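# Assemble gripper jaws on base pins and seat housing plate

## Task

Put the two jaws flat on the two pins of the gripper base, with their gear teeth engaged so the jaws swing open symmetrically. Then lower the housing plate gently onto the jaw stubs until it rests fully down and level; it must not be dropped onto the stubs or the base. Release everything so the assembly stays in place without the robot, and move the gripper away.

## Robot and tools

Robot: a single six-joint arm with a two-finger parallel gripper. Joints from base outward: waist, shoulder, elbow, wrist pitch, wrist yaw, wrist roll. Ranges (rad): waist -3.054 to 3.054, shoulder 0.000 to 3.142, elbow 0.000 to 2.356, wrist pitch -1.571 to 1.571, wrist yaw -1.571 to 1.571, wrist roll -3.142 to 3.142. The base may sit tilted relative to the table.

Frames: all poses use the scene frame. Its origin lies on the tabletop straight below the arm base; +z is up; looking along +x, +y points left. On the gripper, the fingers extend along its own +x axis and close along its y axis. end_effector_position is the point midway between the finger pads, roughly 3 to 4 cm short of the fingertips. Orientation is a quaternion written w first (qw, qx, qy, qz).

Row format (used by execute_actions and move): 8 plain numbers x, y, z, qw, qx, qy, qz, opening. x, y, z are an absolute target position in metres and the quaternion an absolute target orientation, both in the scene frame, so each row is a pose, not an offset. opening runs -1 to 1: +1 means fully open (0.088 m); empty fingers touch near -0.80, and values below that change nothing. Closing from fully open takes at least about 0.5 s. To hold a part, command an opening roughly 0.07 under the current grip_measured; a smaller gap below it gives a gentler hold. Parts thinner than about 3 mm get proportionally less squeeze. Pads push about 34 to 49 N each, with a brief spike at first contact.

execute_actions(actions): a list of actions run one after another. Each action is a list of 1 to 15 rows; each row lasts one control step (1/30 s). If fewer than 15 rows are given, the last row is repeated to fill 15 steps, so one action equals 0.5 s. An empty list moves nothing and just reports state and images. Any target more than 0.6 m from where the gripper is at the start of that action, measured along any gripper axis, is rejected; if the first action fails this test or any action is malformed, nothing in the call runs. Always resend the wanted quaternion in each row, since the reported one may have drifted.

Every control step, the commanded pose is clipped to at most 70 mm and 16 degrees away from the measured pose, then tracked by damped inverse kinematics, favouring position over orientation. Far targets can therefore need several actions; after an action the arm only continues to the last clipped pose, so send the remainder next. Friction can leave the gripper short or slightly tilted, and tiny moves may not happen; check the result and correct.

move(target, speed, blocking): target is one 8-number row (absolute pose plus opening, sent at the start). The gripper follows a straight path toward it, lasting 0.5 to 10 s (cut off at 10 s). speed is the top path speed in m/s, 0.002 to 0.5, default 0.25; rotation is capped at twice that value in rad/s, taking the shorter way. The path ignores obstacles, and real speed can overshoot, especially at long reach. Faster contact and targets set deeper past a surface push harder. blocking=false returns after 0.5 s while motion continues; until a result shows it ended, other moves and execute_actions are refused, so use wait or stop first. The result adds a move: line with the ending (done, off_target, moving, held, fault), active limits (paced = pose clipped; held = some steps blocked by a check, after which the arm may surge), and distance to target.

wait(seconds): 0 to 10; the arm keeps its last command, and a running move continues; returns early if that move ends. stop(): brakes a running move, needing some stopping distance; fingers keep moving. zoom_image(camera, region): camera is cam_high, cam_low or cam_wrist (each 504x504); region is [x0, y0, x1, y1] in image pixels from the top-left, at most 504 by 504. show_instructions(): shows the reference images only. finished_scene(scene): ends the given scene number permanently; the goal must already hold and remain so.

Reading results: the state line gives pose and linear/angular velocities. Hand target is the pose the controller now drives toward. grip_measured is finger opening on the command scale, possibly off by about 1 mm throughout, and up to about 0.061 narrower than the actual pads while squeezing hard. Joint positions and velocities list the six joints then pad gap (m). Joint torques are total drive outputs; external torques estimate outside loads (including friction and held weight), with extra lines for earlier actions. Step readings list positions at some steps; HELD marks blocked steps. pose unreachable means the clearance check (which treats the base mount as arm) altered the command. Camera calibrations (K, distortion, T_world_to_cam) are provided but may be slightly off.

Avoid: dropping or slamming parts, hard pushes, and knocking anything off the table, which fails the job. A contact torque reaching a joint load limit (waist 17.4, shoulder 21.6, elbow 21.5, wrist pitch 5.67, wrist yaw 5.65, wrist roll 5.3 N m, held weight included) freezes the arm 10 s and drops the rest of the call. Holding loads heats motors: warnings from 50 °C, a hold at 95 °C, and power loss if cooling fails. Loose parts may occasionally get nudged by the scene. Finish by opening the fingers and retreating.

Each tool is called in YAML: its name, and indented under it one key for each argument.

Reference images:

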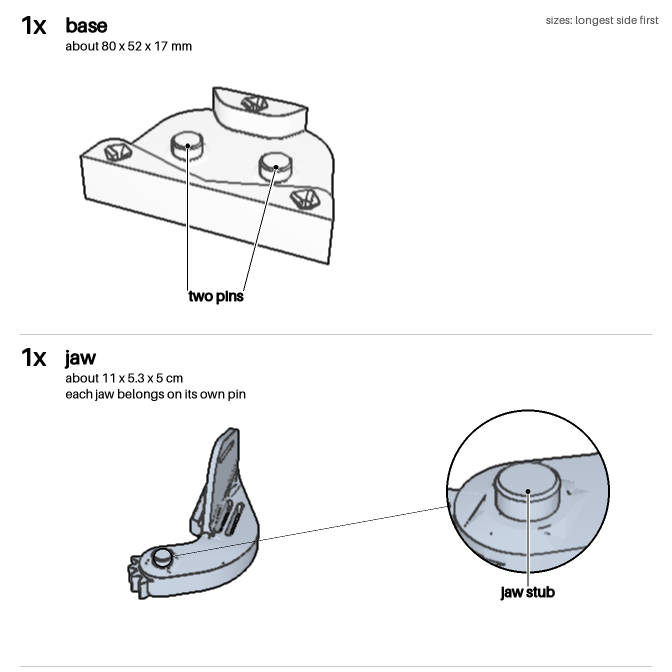

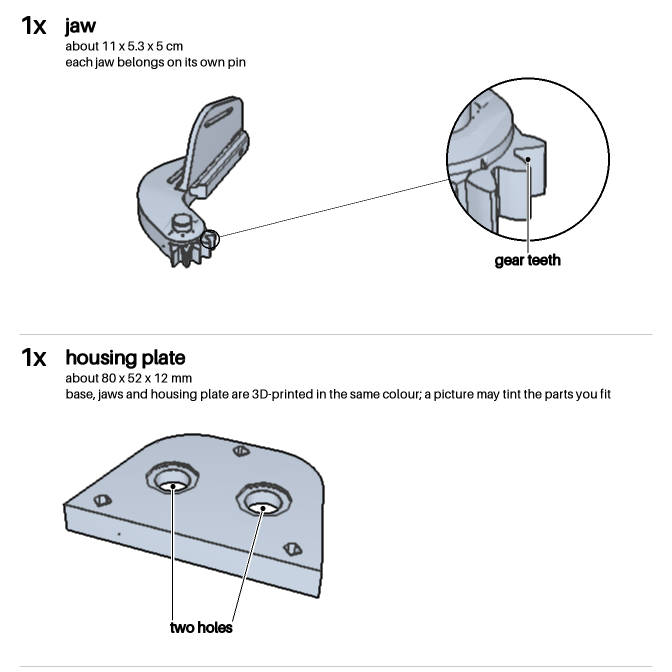

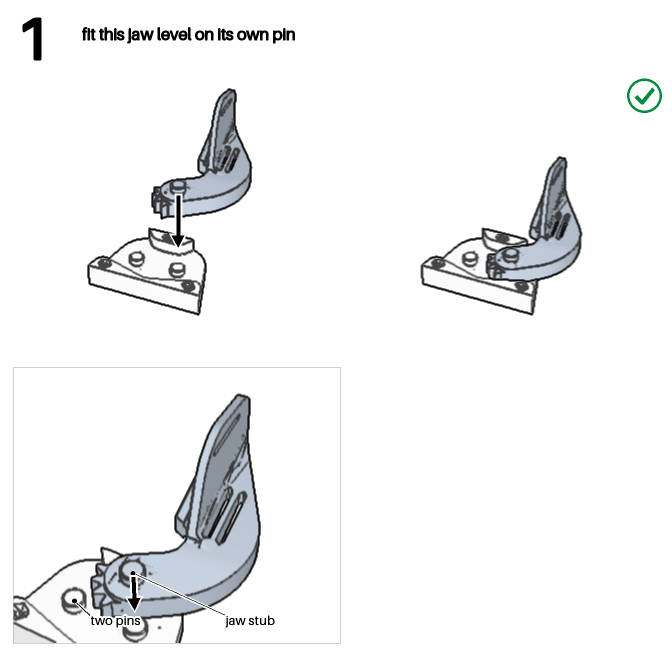

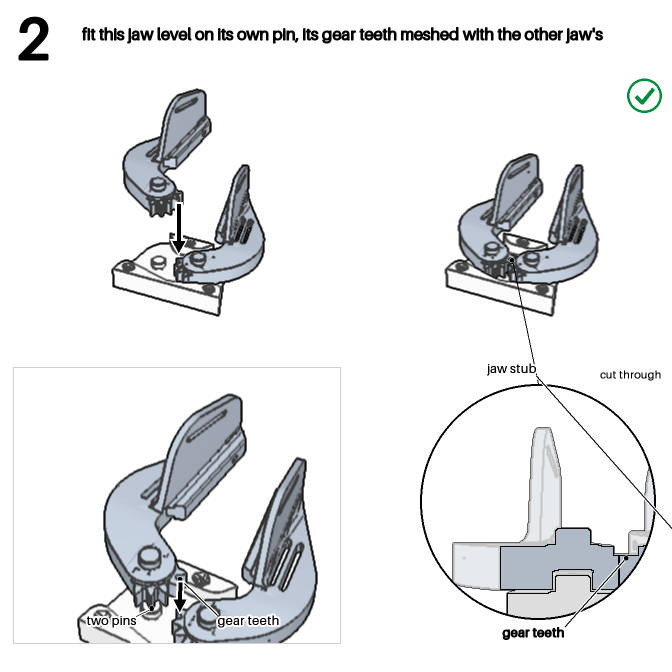

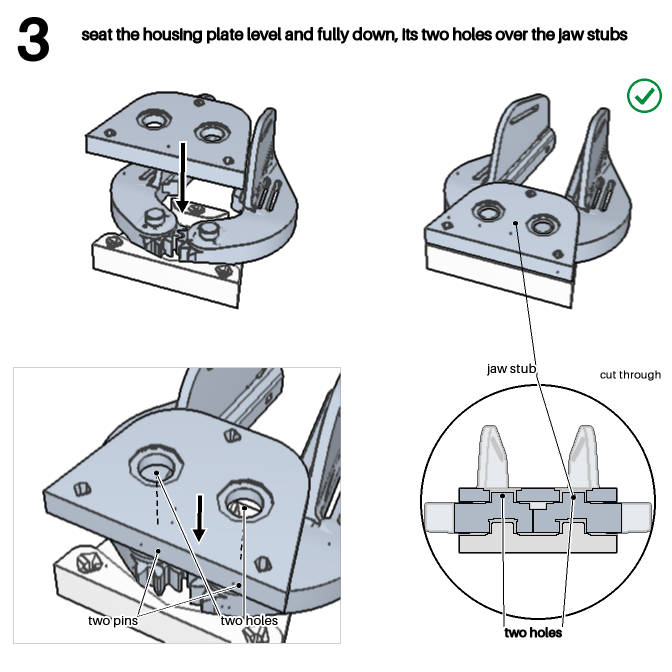

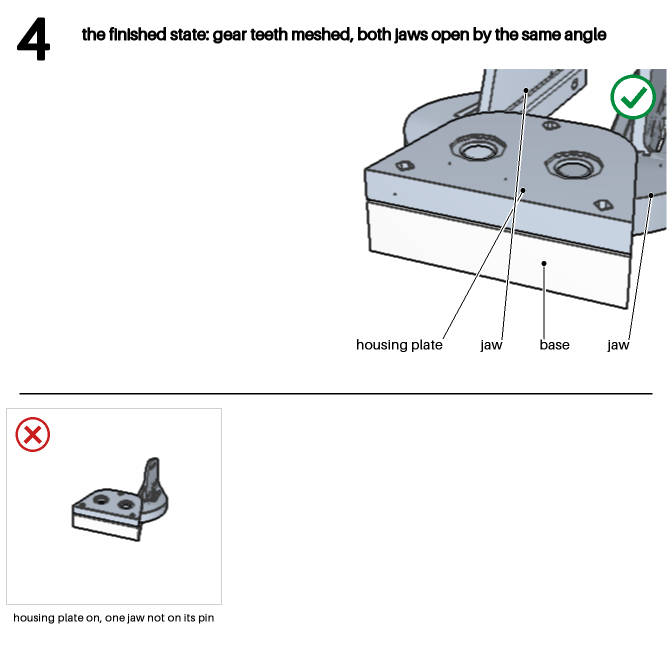

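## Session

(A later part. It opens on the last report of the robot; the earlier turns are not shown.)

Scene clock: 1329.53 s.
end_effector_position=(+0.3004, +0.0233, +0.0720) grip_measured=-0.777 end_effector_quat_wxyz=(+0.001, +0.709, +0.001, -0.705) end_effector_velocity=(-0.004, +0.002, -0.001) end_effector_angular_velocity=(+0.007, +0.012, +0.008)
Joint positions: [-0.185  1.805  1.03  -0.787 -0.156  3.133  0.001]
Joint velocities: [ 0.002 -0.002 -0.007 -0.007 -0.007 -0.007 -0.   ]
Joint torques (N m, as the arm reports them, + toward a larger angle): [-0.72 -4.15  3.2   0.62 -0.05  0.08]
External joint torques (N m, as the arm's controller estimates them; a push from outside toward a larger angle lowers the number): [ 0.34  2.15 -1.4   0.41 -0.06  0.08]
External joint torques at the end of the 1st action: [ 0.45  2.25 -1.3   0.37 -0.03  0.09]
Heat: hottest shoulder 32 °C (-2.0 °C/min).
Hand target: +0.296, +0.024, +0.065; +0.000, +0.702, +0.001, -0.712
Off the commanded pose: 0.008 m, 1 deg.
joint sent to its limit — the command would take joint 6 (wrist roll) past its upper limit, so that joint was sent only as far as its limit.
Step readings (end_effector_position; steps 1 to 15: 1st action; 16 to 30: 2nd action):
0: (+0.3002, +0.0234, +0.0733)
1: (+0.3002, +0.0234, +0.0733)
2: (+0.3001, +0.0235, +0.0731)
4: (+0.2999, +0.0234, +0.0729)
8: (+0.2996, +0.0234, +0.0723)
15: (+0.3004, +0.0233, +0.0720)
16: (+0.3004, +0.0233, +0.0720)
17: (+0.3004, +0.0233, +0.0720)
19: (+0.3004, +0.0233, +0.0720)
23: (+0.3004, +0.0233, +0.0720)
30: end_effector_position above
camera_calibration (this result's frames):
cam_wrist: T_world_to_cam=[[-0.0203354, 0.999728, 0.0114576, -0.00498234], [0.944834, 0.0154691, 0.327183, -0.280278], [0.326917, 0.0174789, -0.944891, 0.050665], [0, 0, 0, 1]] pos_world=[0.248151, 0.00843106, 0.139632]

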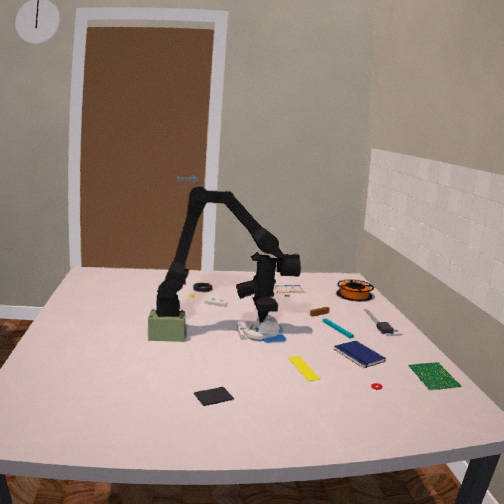

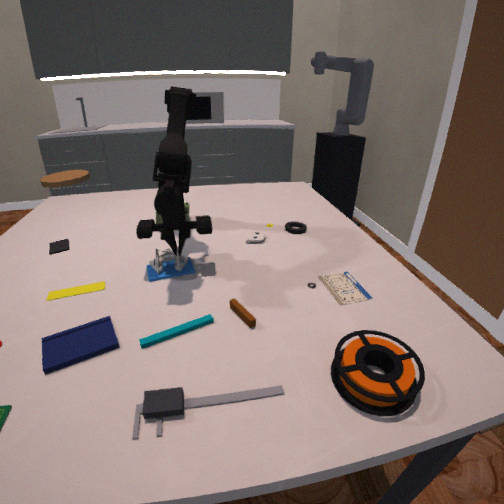

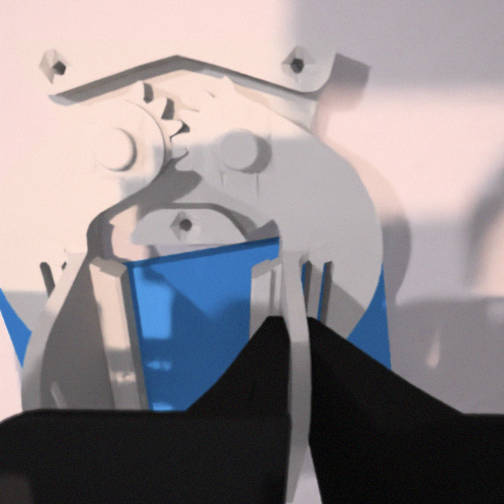

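execute_actions:
  actions:
    - [[0.3004,0.0233,0.0712,0.001,0.709,0.001,-0.705,-0.9]]
    - [[0.3004,0.0233,0.0712,0.001,0.709,0.001,-0.705,-0.74]]
    - [[0.3004,0.0233,0.0712,0.001,0.709,0.001,-0.705,-0.68]]

zoom_image:
  camera: "cam_wrist"
  region: [60, 30, 340, 310]

Scene clock: 1336.27 s.
end_effector_position=(+0.3006, +0.0233, +0.0720) grip_measured=-0.684 end_effector_quat_wxyz=(+0.001, +0.710, +0.001, -0.704) end_effector_velocity=(-0.002, +0.000, +0.000) end_effector_angular_velocity=(+0.007, +0.007, +0.004)
Joint positions: [-0.185  1.805  1.03  -0.786 -0.156  3.133  0.006]
Joint velocities: [-0.002 -0.002 -0.002 -0.007 -0.007 -0.007  0.   ]
Joint torques (N m, as the arm reports them, + toward a larger angle): [-0.97 -5.5   4.52  0.23 -0.01  0.02]
External joint torques (N m, as the arm's controller estimates them; a push from outside toward a larger angle lowers the number): [ 0.12  0.78 -0.1   0.01 -0.02  0.02]
External joint torques at the end of the 1st action: [-0.02  0.57 -0.15  0.12  0.   -0.01]
External joint torques at the end of the 2nd action: [-0.15  0.57  0.22  0.11 -0.01  0.02]
Heat: hottest shoulder 32 °C (-2.0 °C/min).
Hand target: +0.300, +0.023, +0.071; +0.001, +0.709, +0.001, -0.705
Off the commanded pose: 0.001 m, 0 deg.
Step readings (end_effector_position; steps 1 to 15: 1st action; 16 to 30: 2nd action; 31 to 45: 3rd action):
0: (+0.3004, +0.0233, +0.0720)
1: (+0.3004, +0.0233, +0.0720)
2: (+0.3004, +0.0233, +0.0720)
4: (+0.3004, +0.0233, +0.0720)
8: (+0.3004, +0.0233, +0.0720)
15: (+0.3003, +0.0233, +0.0720)
16: (+0.3003, +0.0233, +0.0720)
17: (+0.3003, +0.0233, +0.0720)
19: (+0.3003, +0.0233, +0.0720)
23: (+0.3003, +0.0233, +0.0720)
30: (+0.3004, +0.0233, +0.0720)
31: (+0.3004, +0.0233, +0.0720)
32: (+0.3004, +0.0233, +0.0720)
34: (+0.3004, +0.0233, +0.0720)
38: (+0.3006, +0.0233, +0.0720)
45: end_effector_position above
camera_calibration (this result's frames):
cam_wrist: T_world_to_cam=[[-0.0205268, 0.999724, 0.0114266, -0.00491605], [0.944461, 0.0156403, 0.328251, -0.280481], [0.327982, 0.0175299, -0.944521, 0.0502379], [0, 0, 0, 1]] pos_world=[0.248325, 0.00842083, 0.139575]

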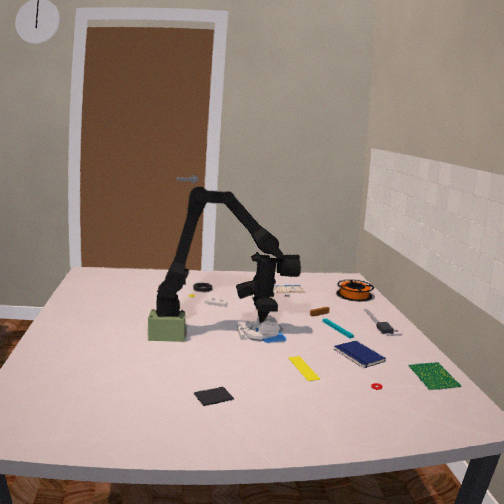

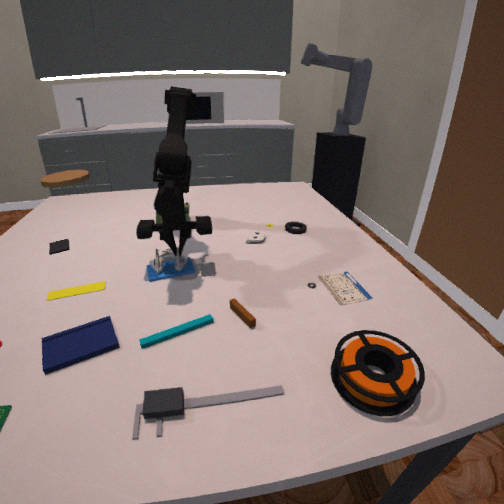

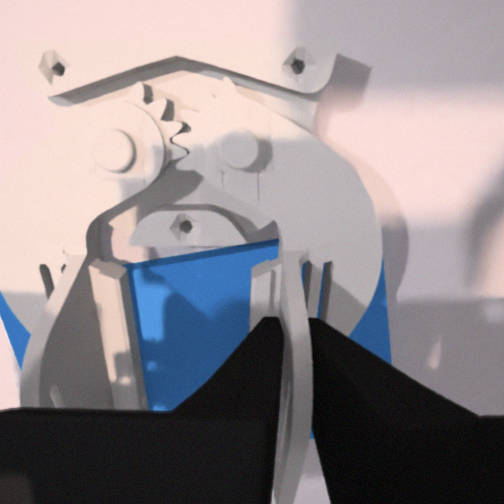

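Region (60, 30, 340, 310) of cam_wrist's 504x504 image, scaled by 1.800, with more detail than that image has.

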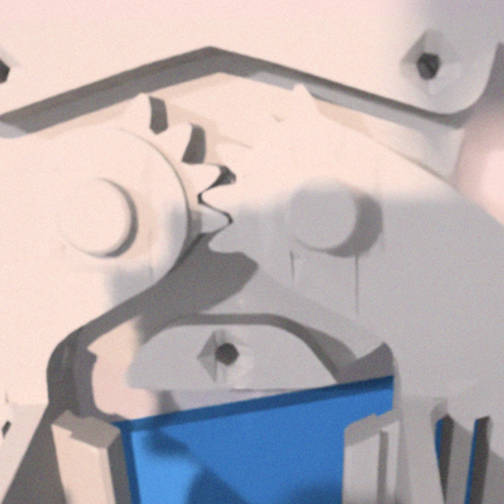

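execute_actions:
  actions:
    - [[0.302,0.0233,0.075,0.001,0.7071,0.001,-0.7071,-0.64],[0.304,0.0233,0.079,0.001,0.7071,0.001,-0.7071,-0.64],[0.305,0.0233,0.083,0.001,0.7071,0.001,-0.7071,-0.64],[0.306,0.0233,0.087,0.001,0.7071,0.001,-0.7071,-0.64],[0.306,0.0233,0.091,0.001,0.7071,0.001,-0.7071,-0.64],[0.306,0.0233,0.095,0.001,0.7071,0.001,-0.7071,-0.64],[0.306,0.0233,0.099,0.001,0.7071,0.001,-0.7071,-0.64],[0.306,0.0233,0.103,0.001,0.7071,0.001,-0.7071,-0.64],[0.306,0.0233,0.107,0.001,0.7071,0.001,-0.7071,-0.64],[0.306,0.0233,0.111,0.001,0.7071,0.001,-0.7071,-0.64],[0.306,0.0233,0.115,0.001,0.7071,0.001,-0.7071,-0.64]]
    - [[0.306,0.0233,0.115,0.001,0.7071,0.001,-0.7071,-0.64]]

move:
  target: [0.30,0.008,0.15,0.001,0.7071,0.001,-0.7071,-0.5]
  speed: 0.1

zoom_image:
  camera: "cam_wrist"
  region: [110, 50, 390, 330]

Scene clock: 1351.07 s.
end_effector_position=(+0.3022, +0.0234, +0.1089) grip_measured=-0.643 end_effector_quat_wxyz=(+0.000, +0.699, +0.000, -0.715) end_effector_velocity=(-0.000, -0.001, +0.003) end_effector_angular_velocity=(+0.007, -0.004, +0.000)
Joint positions: [-0.204  1.77   1.148 -0.971 -0.156  3.112  0.008]
Joint velocities: [-0.007 -0.007  0.002 -0.007 -0.007 -0.007 -0.   ]
Joint torques (N m, as the arm reports them, + toward a larger angle): [-1.51 -7.56  6.17  0.01 -0.01 -0.09]
External joint torques (N m, as the arm's controller estimates them; a push from outside toward a larger angle lowers the number): [-0.41 -1.21  1.24 -0.16 -0.02 -0.09]
External joint torques at the end of the 1st action: [-0.42 -1.2   1.44 -0.2  -0.03 -0.13]
Heat: hottest shoulder 33 °C (+0.0 °C/min).
Hand target: +0.306, +0.023, +0.115; +0.001, +0.707, +0.001, -0.707
Off the commanded pose: 0.007 m, 1 deg.
Step readings (end_effector_position; steps 1 to 15: 1st action; 16 to 30: 2nd action):
0: (+0.3006, +0.0233, +0.0720)
1: (+0.3005, +0.0233, +0.0721)
2: (+0.2996, +0.0234, +0.0727)
4: (+0.2986, +0.0237, +0.0754)
8: (+0.3008, +0.0234, +0.0847)
15: (+0.3028, +0.0233, +0.1056)
16: (+0.3030, +0.0233, +0.1069)
17: (+0.3029, +0.0234, +0.1075)
19: (+0.3026, +0.0234, +0.1081)
23: (+0.3022, +0.0233, +0.1085)
30: end_effector_position above
camera_calibration (this result's frames):
cam_wrist: T_world_to_cam=[[-0.0176398, 0.999765, 0.0125909, -0.0064096], [0.953654, 0.0130402, 0.300623, -0.293835], [0.300388, 0.0173103, -0.95366, 0.0939014], [0, 0, 0, 1]] pos_world=[0.251897, 0.00861429, 0.177964]

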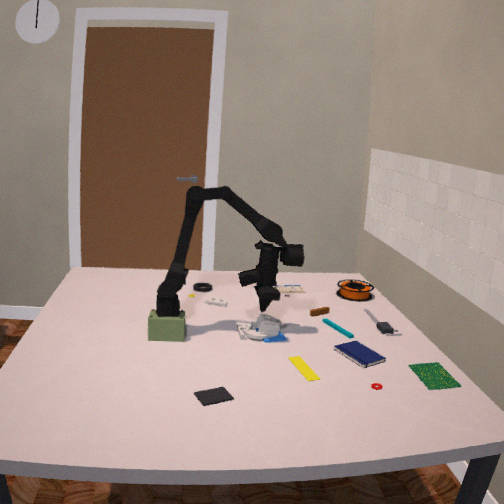

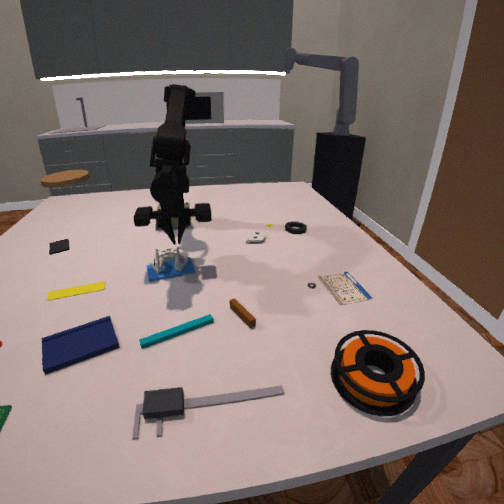

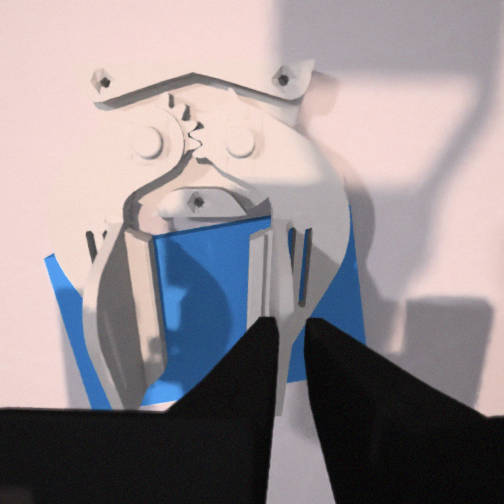

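Scene clock: 1351.93 s.
end_effector_position=(+0.2965, +0.0084, +0.1433) grip_measured=-0.503 end_effector_quat_wxyz=(-0.001, +0.699, +0.001, -0.715) end_effector_velocity=(-0.004, -0.000, +0.004) end_effector_angular_velocity=(+0.010, +0.020, +0.026)
Joint positions: [-0.272  1.719  1.219 -1.105 -0.156  3.043  0.014]
Joint velocities: [-0.007 -0.002  0.012 -0.037 -0.007 -0.037 -0.   ]
Joint torques (N m, as the arm reports them, + toward a larger angle): [-1.42 -7.4   6.48 -0.03  0.07 -0.07]
External joint torques (N m, as the arm's controller estimates them; a push from outside toward a larger angle lowers the number): [-0.35 -1.29  1.37 -0.19  0.06 -0.07]
Heat: hottest shoulder 33 °C (+0.0 °C/min).
Hand target: +0.299, +0.008, +0.150; +0.001, +0.707, +0.000, -0.707
Off the commanded pose: 0.008 m, 1 deg.
move: done
camera_calibration (this result's frames):
cam_wrist: T_world_to_cam=[[-0.0169904, 0.999749, 0.0145993, 0.00756623], [0.953928, 0.0118337, 0.299802, -0.298464], [0.299554, 0.0190204, -0.95389, 0.128958], [0, 0, 0, 1]] pos_world=[0.246212, -0.00648524, 0.212382]

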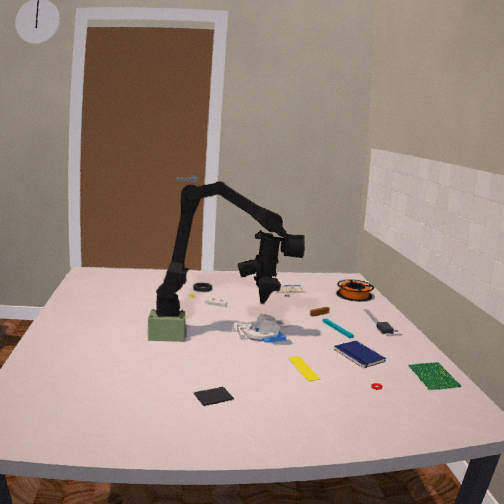

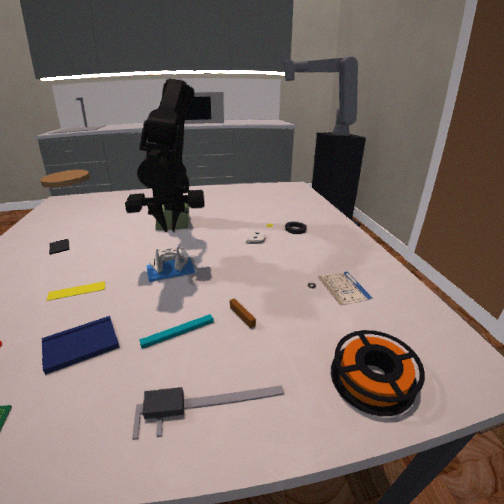

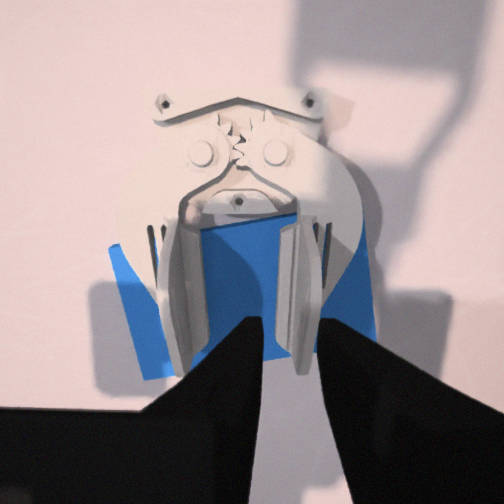

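Region (110, 50, 390, 330) of cam_wrist's 504x504 image, scaled by 1.800, with more detail than that image has.

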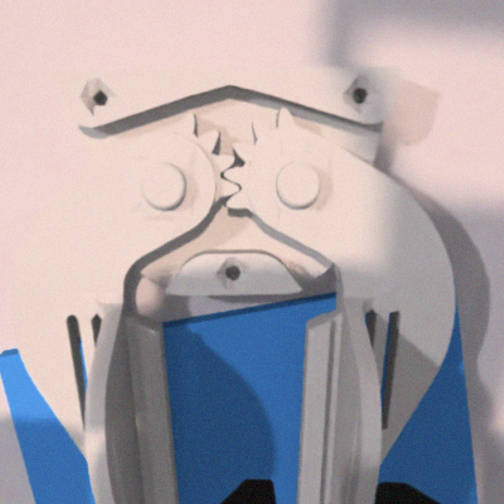

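move:
  target: [0.25,0.14,0.15,0.4545,0.5417,0.4545,-0.5417,0.7]
  speed: 0.25

move:
  target: [0.174,0.2715,0.11,0.6925,0.1428,0.6925,-0.1428,0.7]
  speed: 0.25

Scene clock: 1396.97 s.
end_effector_position=(+0.2502, +0.1402, +0.1463) grip_measured=+0.697 end_effector_quat_wxyz=(+0.448, +0.540, +0.457, -0.547) end_effector_velocity=(-0.001, -0.001, -0.000) end_effector_angular_velocity=(-0.009, +0.004, +0.023)
Joint positions: [ 0.204  1.57   1.153 -1.105 -0.153  2.138  0.073]
Joint velocities: [ 0.002  0.002  0.002 -0.007  0.007 -0.022 -0.   ]
Joint torques (N m, as the arm reports them, + toward a larger angle): [-0.62 -6.83  5.44  0.15  0.16 -0.12]
External joint torques (N m, as the arm's controller estimates them; a push from outside toward a larger angle lowers the number): [ 0.28 -1.28  0.25 -0.08  0.11 -0.12]
Heat: hottest shoulder 36 °C (+4.0 °C/min).
Hand target: +0.251, +0.141, +0.150; +0.453, +0.543, +0.457, -0.541
Off the commanded pose: 0.004 m, 1 deg.
move: done
camera_calibration (this result's frames):
cam_wrist: T_world_to_cam=[[-0.985899, 0.164857, 0.0287311, 0.232405], [0.165269, 0.932284, 0.321765, -0.19171], [0.0262596, 0.321976, -0.946384, 0.167953], [0, 0, 0, 1]] pos_world=[0.256401, 0.0863381, 0.213957]

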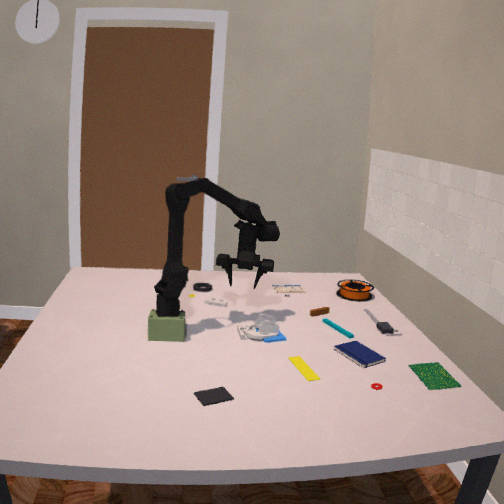

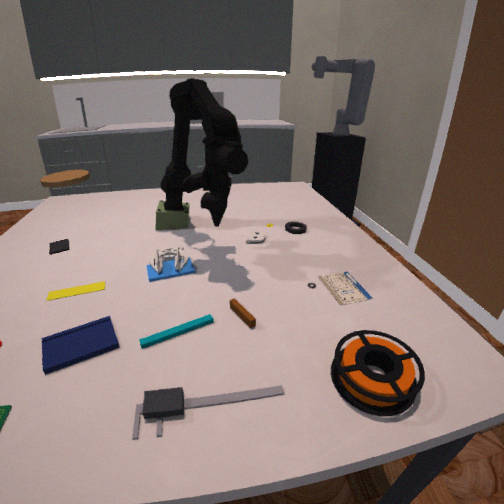

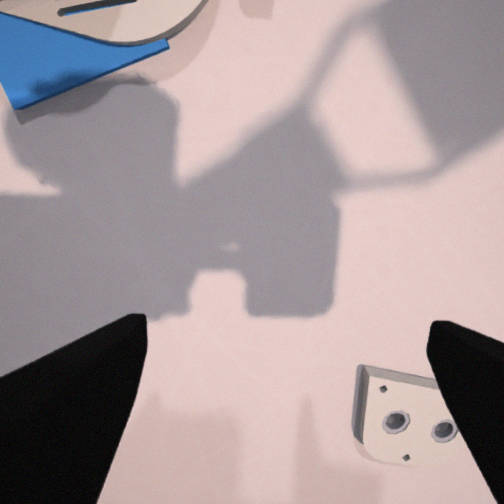

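Scene clock: 1400.10 s.
end_effector_position=(+0.1726, +0.2696, +0.1102) grip_measured=+0.698 end_effector_quat_wxyz=(+0.688, +0.146, +0.696, -0.145) end_effector_velocity=(-0.008, +0.002, -0.001) end_effector_angular_velocity=(+0.012, +0.038, +0.028)
Joint positions: [ 0.757  1.64   1.16  -0.965 -0.1    1.355  0.073]
Joint velocities: [ 0.007  0.002 -0.002 -0.007 -0.037 -0.022  0.   ]
Joint torques (N m, as the arm reports them, + toward a larger angle): [-0.32 -5.28  6.56  0.34  0.2  -0.13]
External joint torques (N m, as the arm's controller estimates them; a push from outside toward a larger angle lowers the number): [ 0.23  1.14  1.55  0.08  0.16 -0.13]
Heat: hottest shoulder 36 °C (+4.0 °C/min).
Hand target: +0.174, +0.273, +0.110; +0.690, +0.144, +0.695, -0.142
Off the commanded pose: 0.002 m, 1 deg.
move: done
camera_calibration (this result's frames):
cam_wrist: T_world_to_cam=[[-0.386962, -0.922005, 0.0129348, 0.326956], [-0.868505, 0.369149, 0.330799, 0.0413115], [-0.309773, 0.116773, -0.943613, 0.207182], [0, 0, 0, 1]] pos_world=[0.226578, 0.262012, 0.177604]

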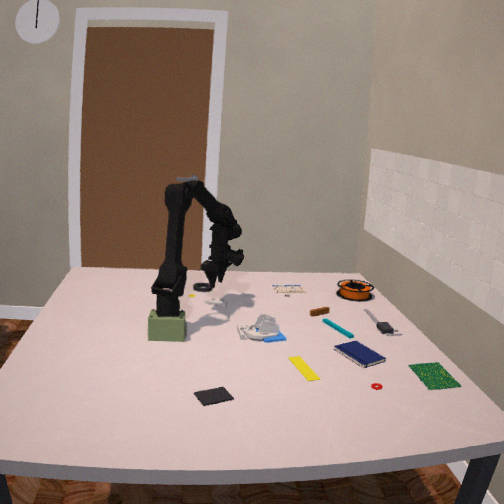

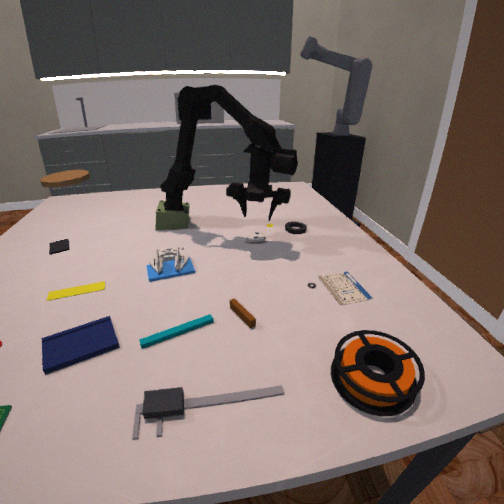

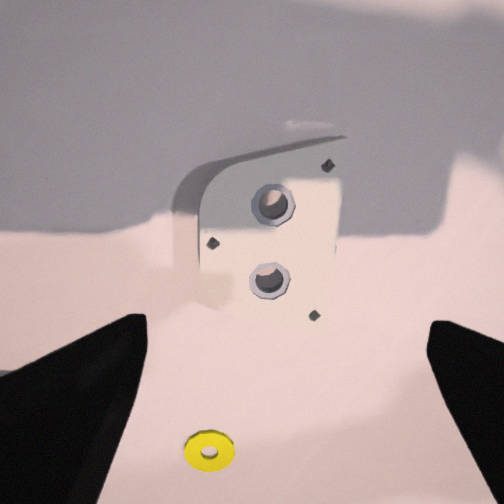

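zoom_image:
  camera: "cam_wrist"
  region: [150, 110, 400, 360]

Region (150, 110, 400, 360) of cam_wrist's 504x504 image, scaled by 2.016, with more detail than that image has.

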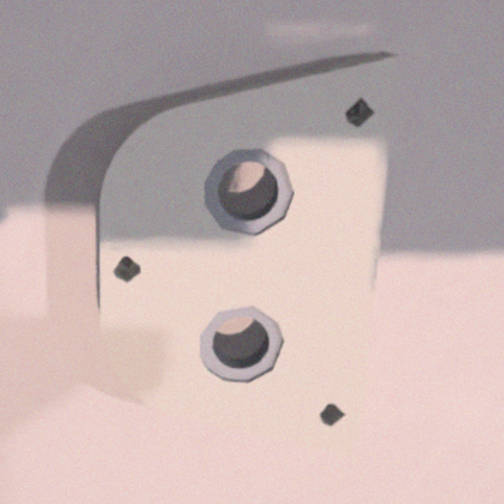

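move:
  target: [0.1765,0.267,0.042,0.6899,0.1548,0.6899,-0.1548,0.7]
  speed: 0.06

zoom_image:
  camera: "cam_low"
  region: [215, 190, 305, 260]

Scene clock: 1422.93 s.
end_effector_position=(+0.1787, +0.2702, +0.0465) grip_measured=+0.698 end_effector_quat_wxyz=(+0.691, +0.160, +0.689, -0.149) end_effector_velocity=(-0.001, -0.000, -0.001) end_effector_angular_velocity=(+0.006, +0.004, +0.020)
Joint positions: [ 0.764  1.759  1.026 -0.695 -0.093  1.389  0.073]
Joint velocities: [-0.002 -0.002 -0.007  0.007 -0.007 -0.022 -0.   ]
Joint torques (N m, as the arm reports them, + toward a larger angle): [-0.31 -5.35  3.69  0.38  0.17  0.09]
External joint torques (N m, as the arm's controller estimates them; a push from outside toward a larger angle lowers the number): [ 0.32  1.46 -0.86  0.06  0.12  0.09]
Heat: hottest shoulder 34 °C (+0.0 °C/min).
Hand target: +0.177, +0.268, +0.042; +0.690, +0.155, +0.690, -0.155
Off the commanded pose: 0.006 m, 1 deg.
move: done
camera_calibration (this result's frames):
cam_wrist: T_world_to_cam=[[-0.41014, -0.912018, -0.0027333, 0.332817], [-0.863936, 0.387553, 0.321585, 0.0621284], [-0.292232, 0.134256, -0.946877, 0.141204], [0, 0, 0, 1]] pos_world=[0.231441, 0.2605, 0.114633]

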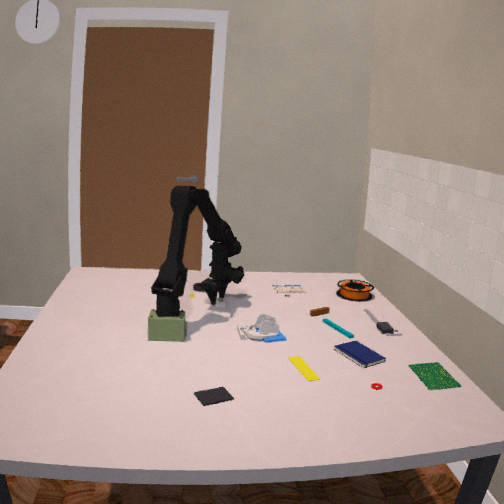

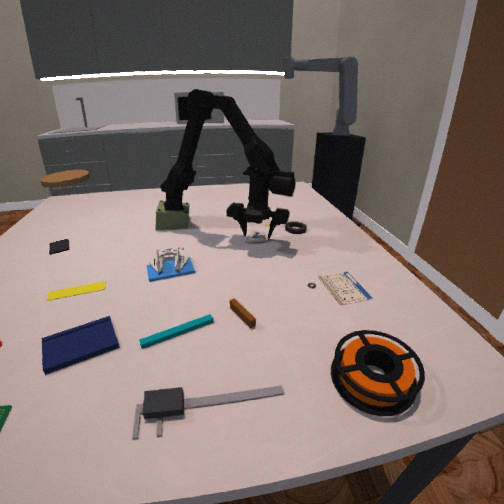

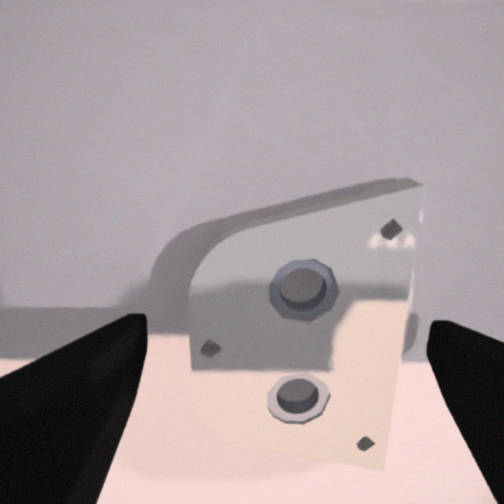

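Region (215, 190, 305, 260) of cam_low's 504x504 image, scaled by 5.600, with more detail than that image has.

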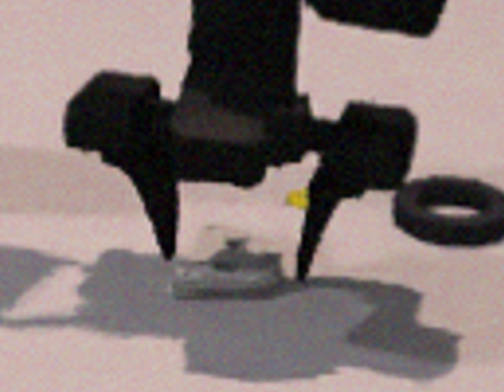

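execute_actions:
  actions:
    - [[0.1765,0.267,0.041,0.6899,0.1548,0.6899,-0.1548,0.45]]
    - [[0.1765,0.267,0.041,0.6899,0.1548,0.6899,-0.1548,0.32]]
    - [[0.1765,0.267,0.041,0.6899,0.1548,0.6899,-0.1548,0.22]]

Scene clock: 1453.40 s.
end_effector_position=(+0.1783, +0.2697, +0.0451) grip_measured=+0.230 end_effector_quat_wxyz=(+0.691, +0.159, +0.689, -0.149) end_effector_velocity=(-0.004, -0.001, +0.001) end_effector_angular_velocity=(-0.001, +0.027, +0.004)
Joint positions: [ 0.765  1.76   1.021 -0.689 -0.092  1.39   0.05 ]
Joint velocities: [-0.002 -0.002  0.002 -0.022 -0.022 -0.007 -0.   ]
Joint torques (N m, as the arm reports them, + toward a larger angle): [-0.31 -5.46  3.73  0.33  0.16  0.1 ]
External joint torques (N m, as the arm's controller estimates them; a push from outside toward a larger angle lowers the number): [ 0.35  1.25 -0.74  0.03  0.11  0.1 ]
External joint torques at the end of the 1st action: [ 0.36  1.25 -0.94  0.01  0.13  0.06]
External joint torques at the end of the 2nd action: [ 0.44  1.31 -0.74  0.08  0.15  0.11]
Heat: hottest shoulder 34 °C (-2.0 °C/min).
Hand target: +0.176, +0.267, +0.041; +0.690, +0.155, +0.690, -0.155
Off the commanded pose: 0.005 m, 1 deg.
Step readings (end_effector_position; steps 1 to 15: 1st action; 16 to 30: 2nd action; 31 to 45: 3rd action):
0: (+0.1787, +0.2702, +0.0461)
1: (+0.1787, +0.2701, +0.0459)
2: (+0.1787, +0.2700, +0.0458)
4: (+0.1785, +0.2699, +0.0455)
8: (+0.1783, +0.2696, +0.0452)
15: (+0.1784, +0.2696, +0.0451)
16: (+0.1784, +0.2696, +0.0451)
17: (+0.1784, +0.2696, +0.0451)
19: (+0.1784, +0.2696, +0.0451)
23: (+0.1784, +0.2696, +0.0451)
30: (+0.1784, +0.2696, +0.0451)
31: (+0.1784, +0.2696, +0.0451)
32: (+0.1784, +0.2696, +0.0451)
34: (+0.1783, +0.2697, +0.0451)
38: (+0.1783, +0.2697, +0.0451)
45: end_effector_position above
camera_calibration (this result's frames):
cam_wrist: T_world_to_cam=[[-0.410533, -0.911843, -0.00223853, 0.332228], [-0.863754, 0.388093, 0.321423, 0.062229], [-0.292218, 0.133888, -0.946933, 0.139928], [0, 0, 0, 1]] pos_world=[0.231031, 0.260055, 0.113244]

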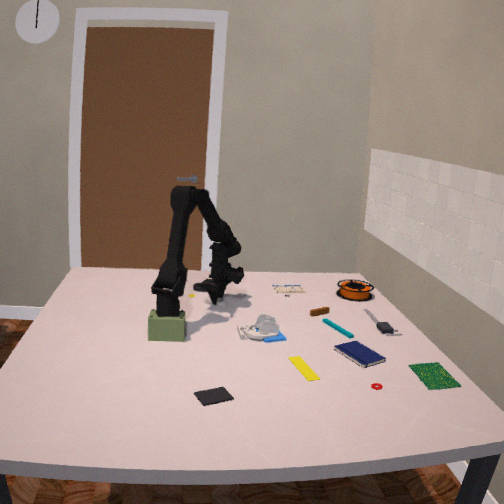

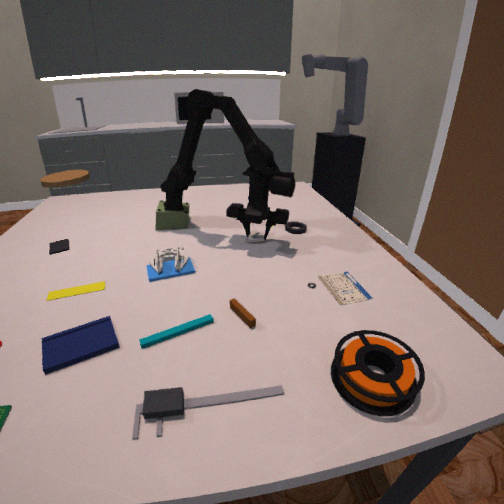

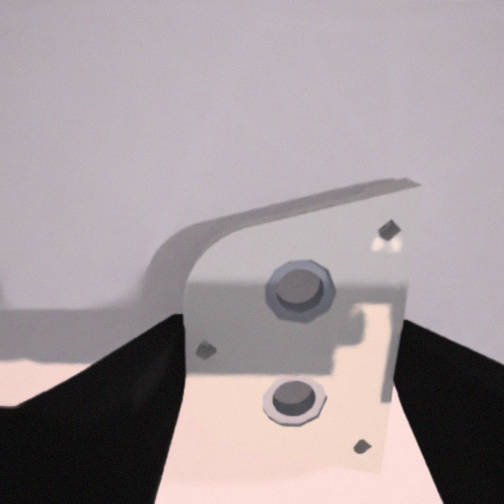

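execute_actions:
  actions:
    - [[0.1765,0.267,0.041,0.6899,0.1548,0.6899,-0.1548,0.15]]
    - [[0.1765,0.267,0.041,0.6899,0.1548,0.6899,-0.1548,0.13]]

zoom_image:
  camera: "cam_wrist"
  region: [160, 170, 460, 490]

Scene clock: 1458.10 s.
end_effector_position=(+0.1783, +0.2697, +0.0451) grip_measured=+0.199 end_effector_quat_wxyz=(+0.691, +0.159, +0.689, -0.149) end_effector_velocity=(-0.001, -0.003, +0.001) end_effector_angular_velocity=(-0.002, +0.009, -0.000)
Joint positions: [ 0.765  1.76   1.021 -0.689 -0.092  1.39   0.049]
Joint velocities: [-0.007 -0.007 -0.007 -0.007 -0.007 -0.007 -0.   ]
Joint torques (N m, as the arm reports them, + toward a larger angle): [-0.33 -5.44  3.71  0.39  0.22  0.11]
External joint torques (N m, as the arm's controller estimates them; a push from outside toward a larger angle lowers the number): [ 0.35  1.31 -0.76  0.09  0.16  0.11]
External joint torques at the end of the 1st action: [ 0.11  1.42 -1.01  0.02  0.13  0.03]
Heat: hottest shoulder 33 °C (-3.0 °C/min).
Hand target: +0.176, +0.267, +0.041; +0.690, +0.155, +0.690, -0.155
Off the commanded pose: 0.005 m, 1 deg.
Step readings (end_effector_position; steps 1 to 15: 1st action; 16 to 30: 2nd action):
0: (+0.1783, +0.2697, +0.0451)
1: (+0.1783, +0.2697, +0.0451)
2: (+0.1783, +0.2697, +0.0451)
4: (+0.1783, +0.2697, +0.0451)
8: (+0.1783, +0.2697, +0.0451)
15: (+0.1783, +0.2697, +0.0451)
16: (+0.1783, +0.2697, +0.0451)
17: (+0.1783, +0.2697, +0.0451)
19: (+0.1783, +0.2697, +0.0451)
23: (+0.1783, +0.2697, +0.0451)
30: end_effector_position above
camera_calibration (this result's frames):
cam_wrist: T_world_to_cam=[[-0.410533, -0.911843, -0.00223853, 0.332228], [-0.863754, 0.388093, 0.321423, 0.062229], [-0.292218, 0.133888, -0.946933, 0.139928], [0, 0, 0, 1]] pos_world=[0.231031, 0.260055, 0.113244]

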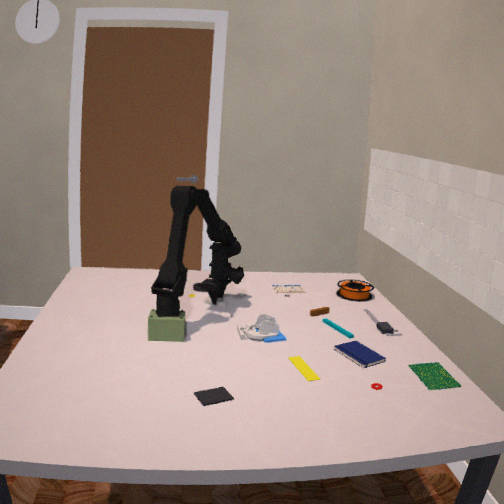

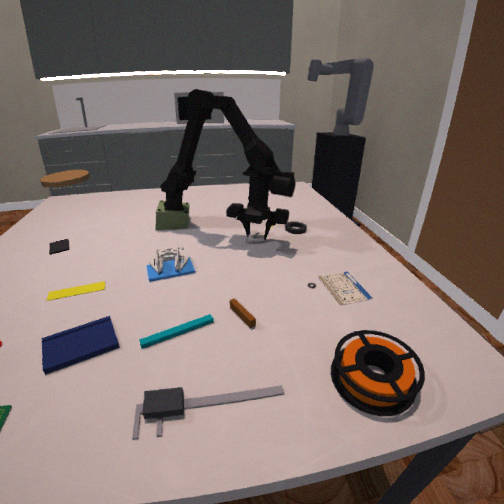

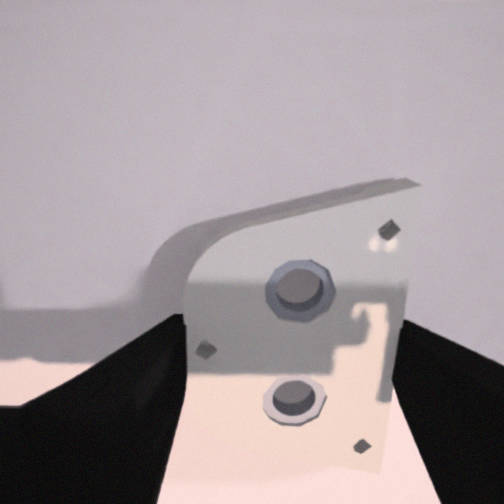

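Region (160, 170, 460, 490) of cam_wrist's 504x504 image, scaled by 1.575, with more detail than that image has; it fills the left 472 columns of this view, and the rest is white.

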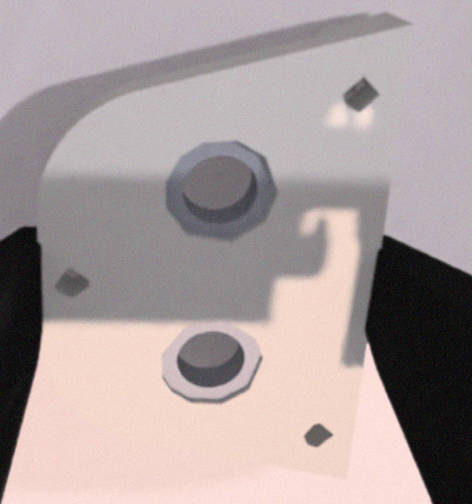

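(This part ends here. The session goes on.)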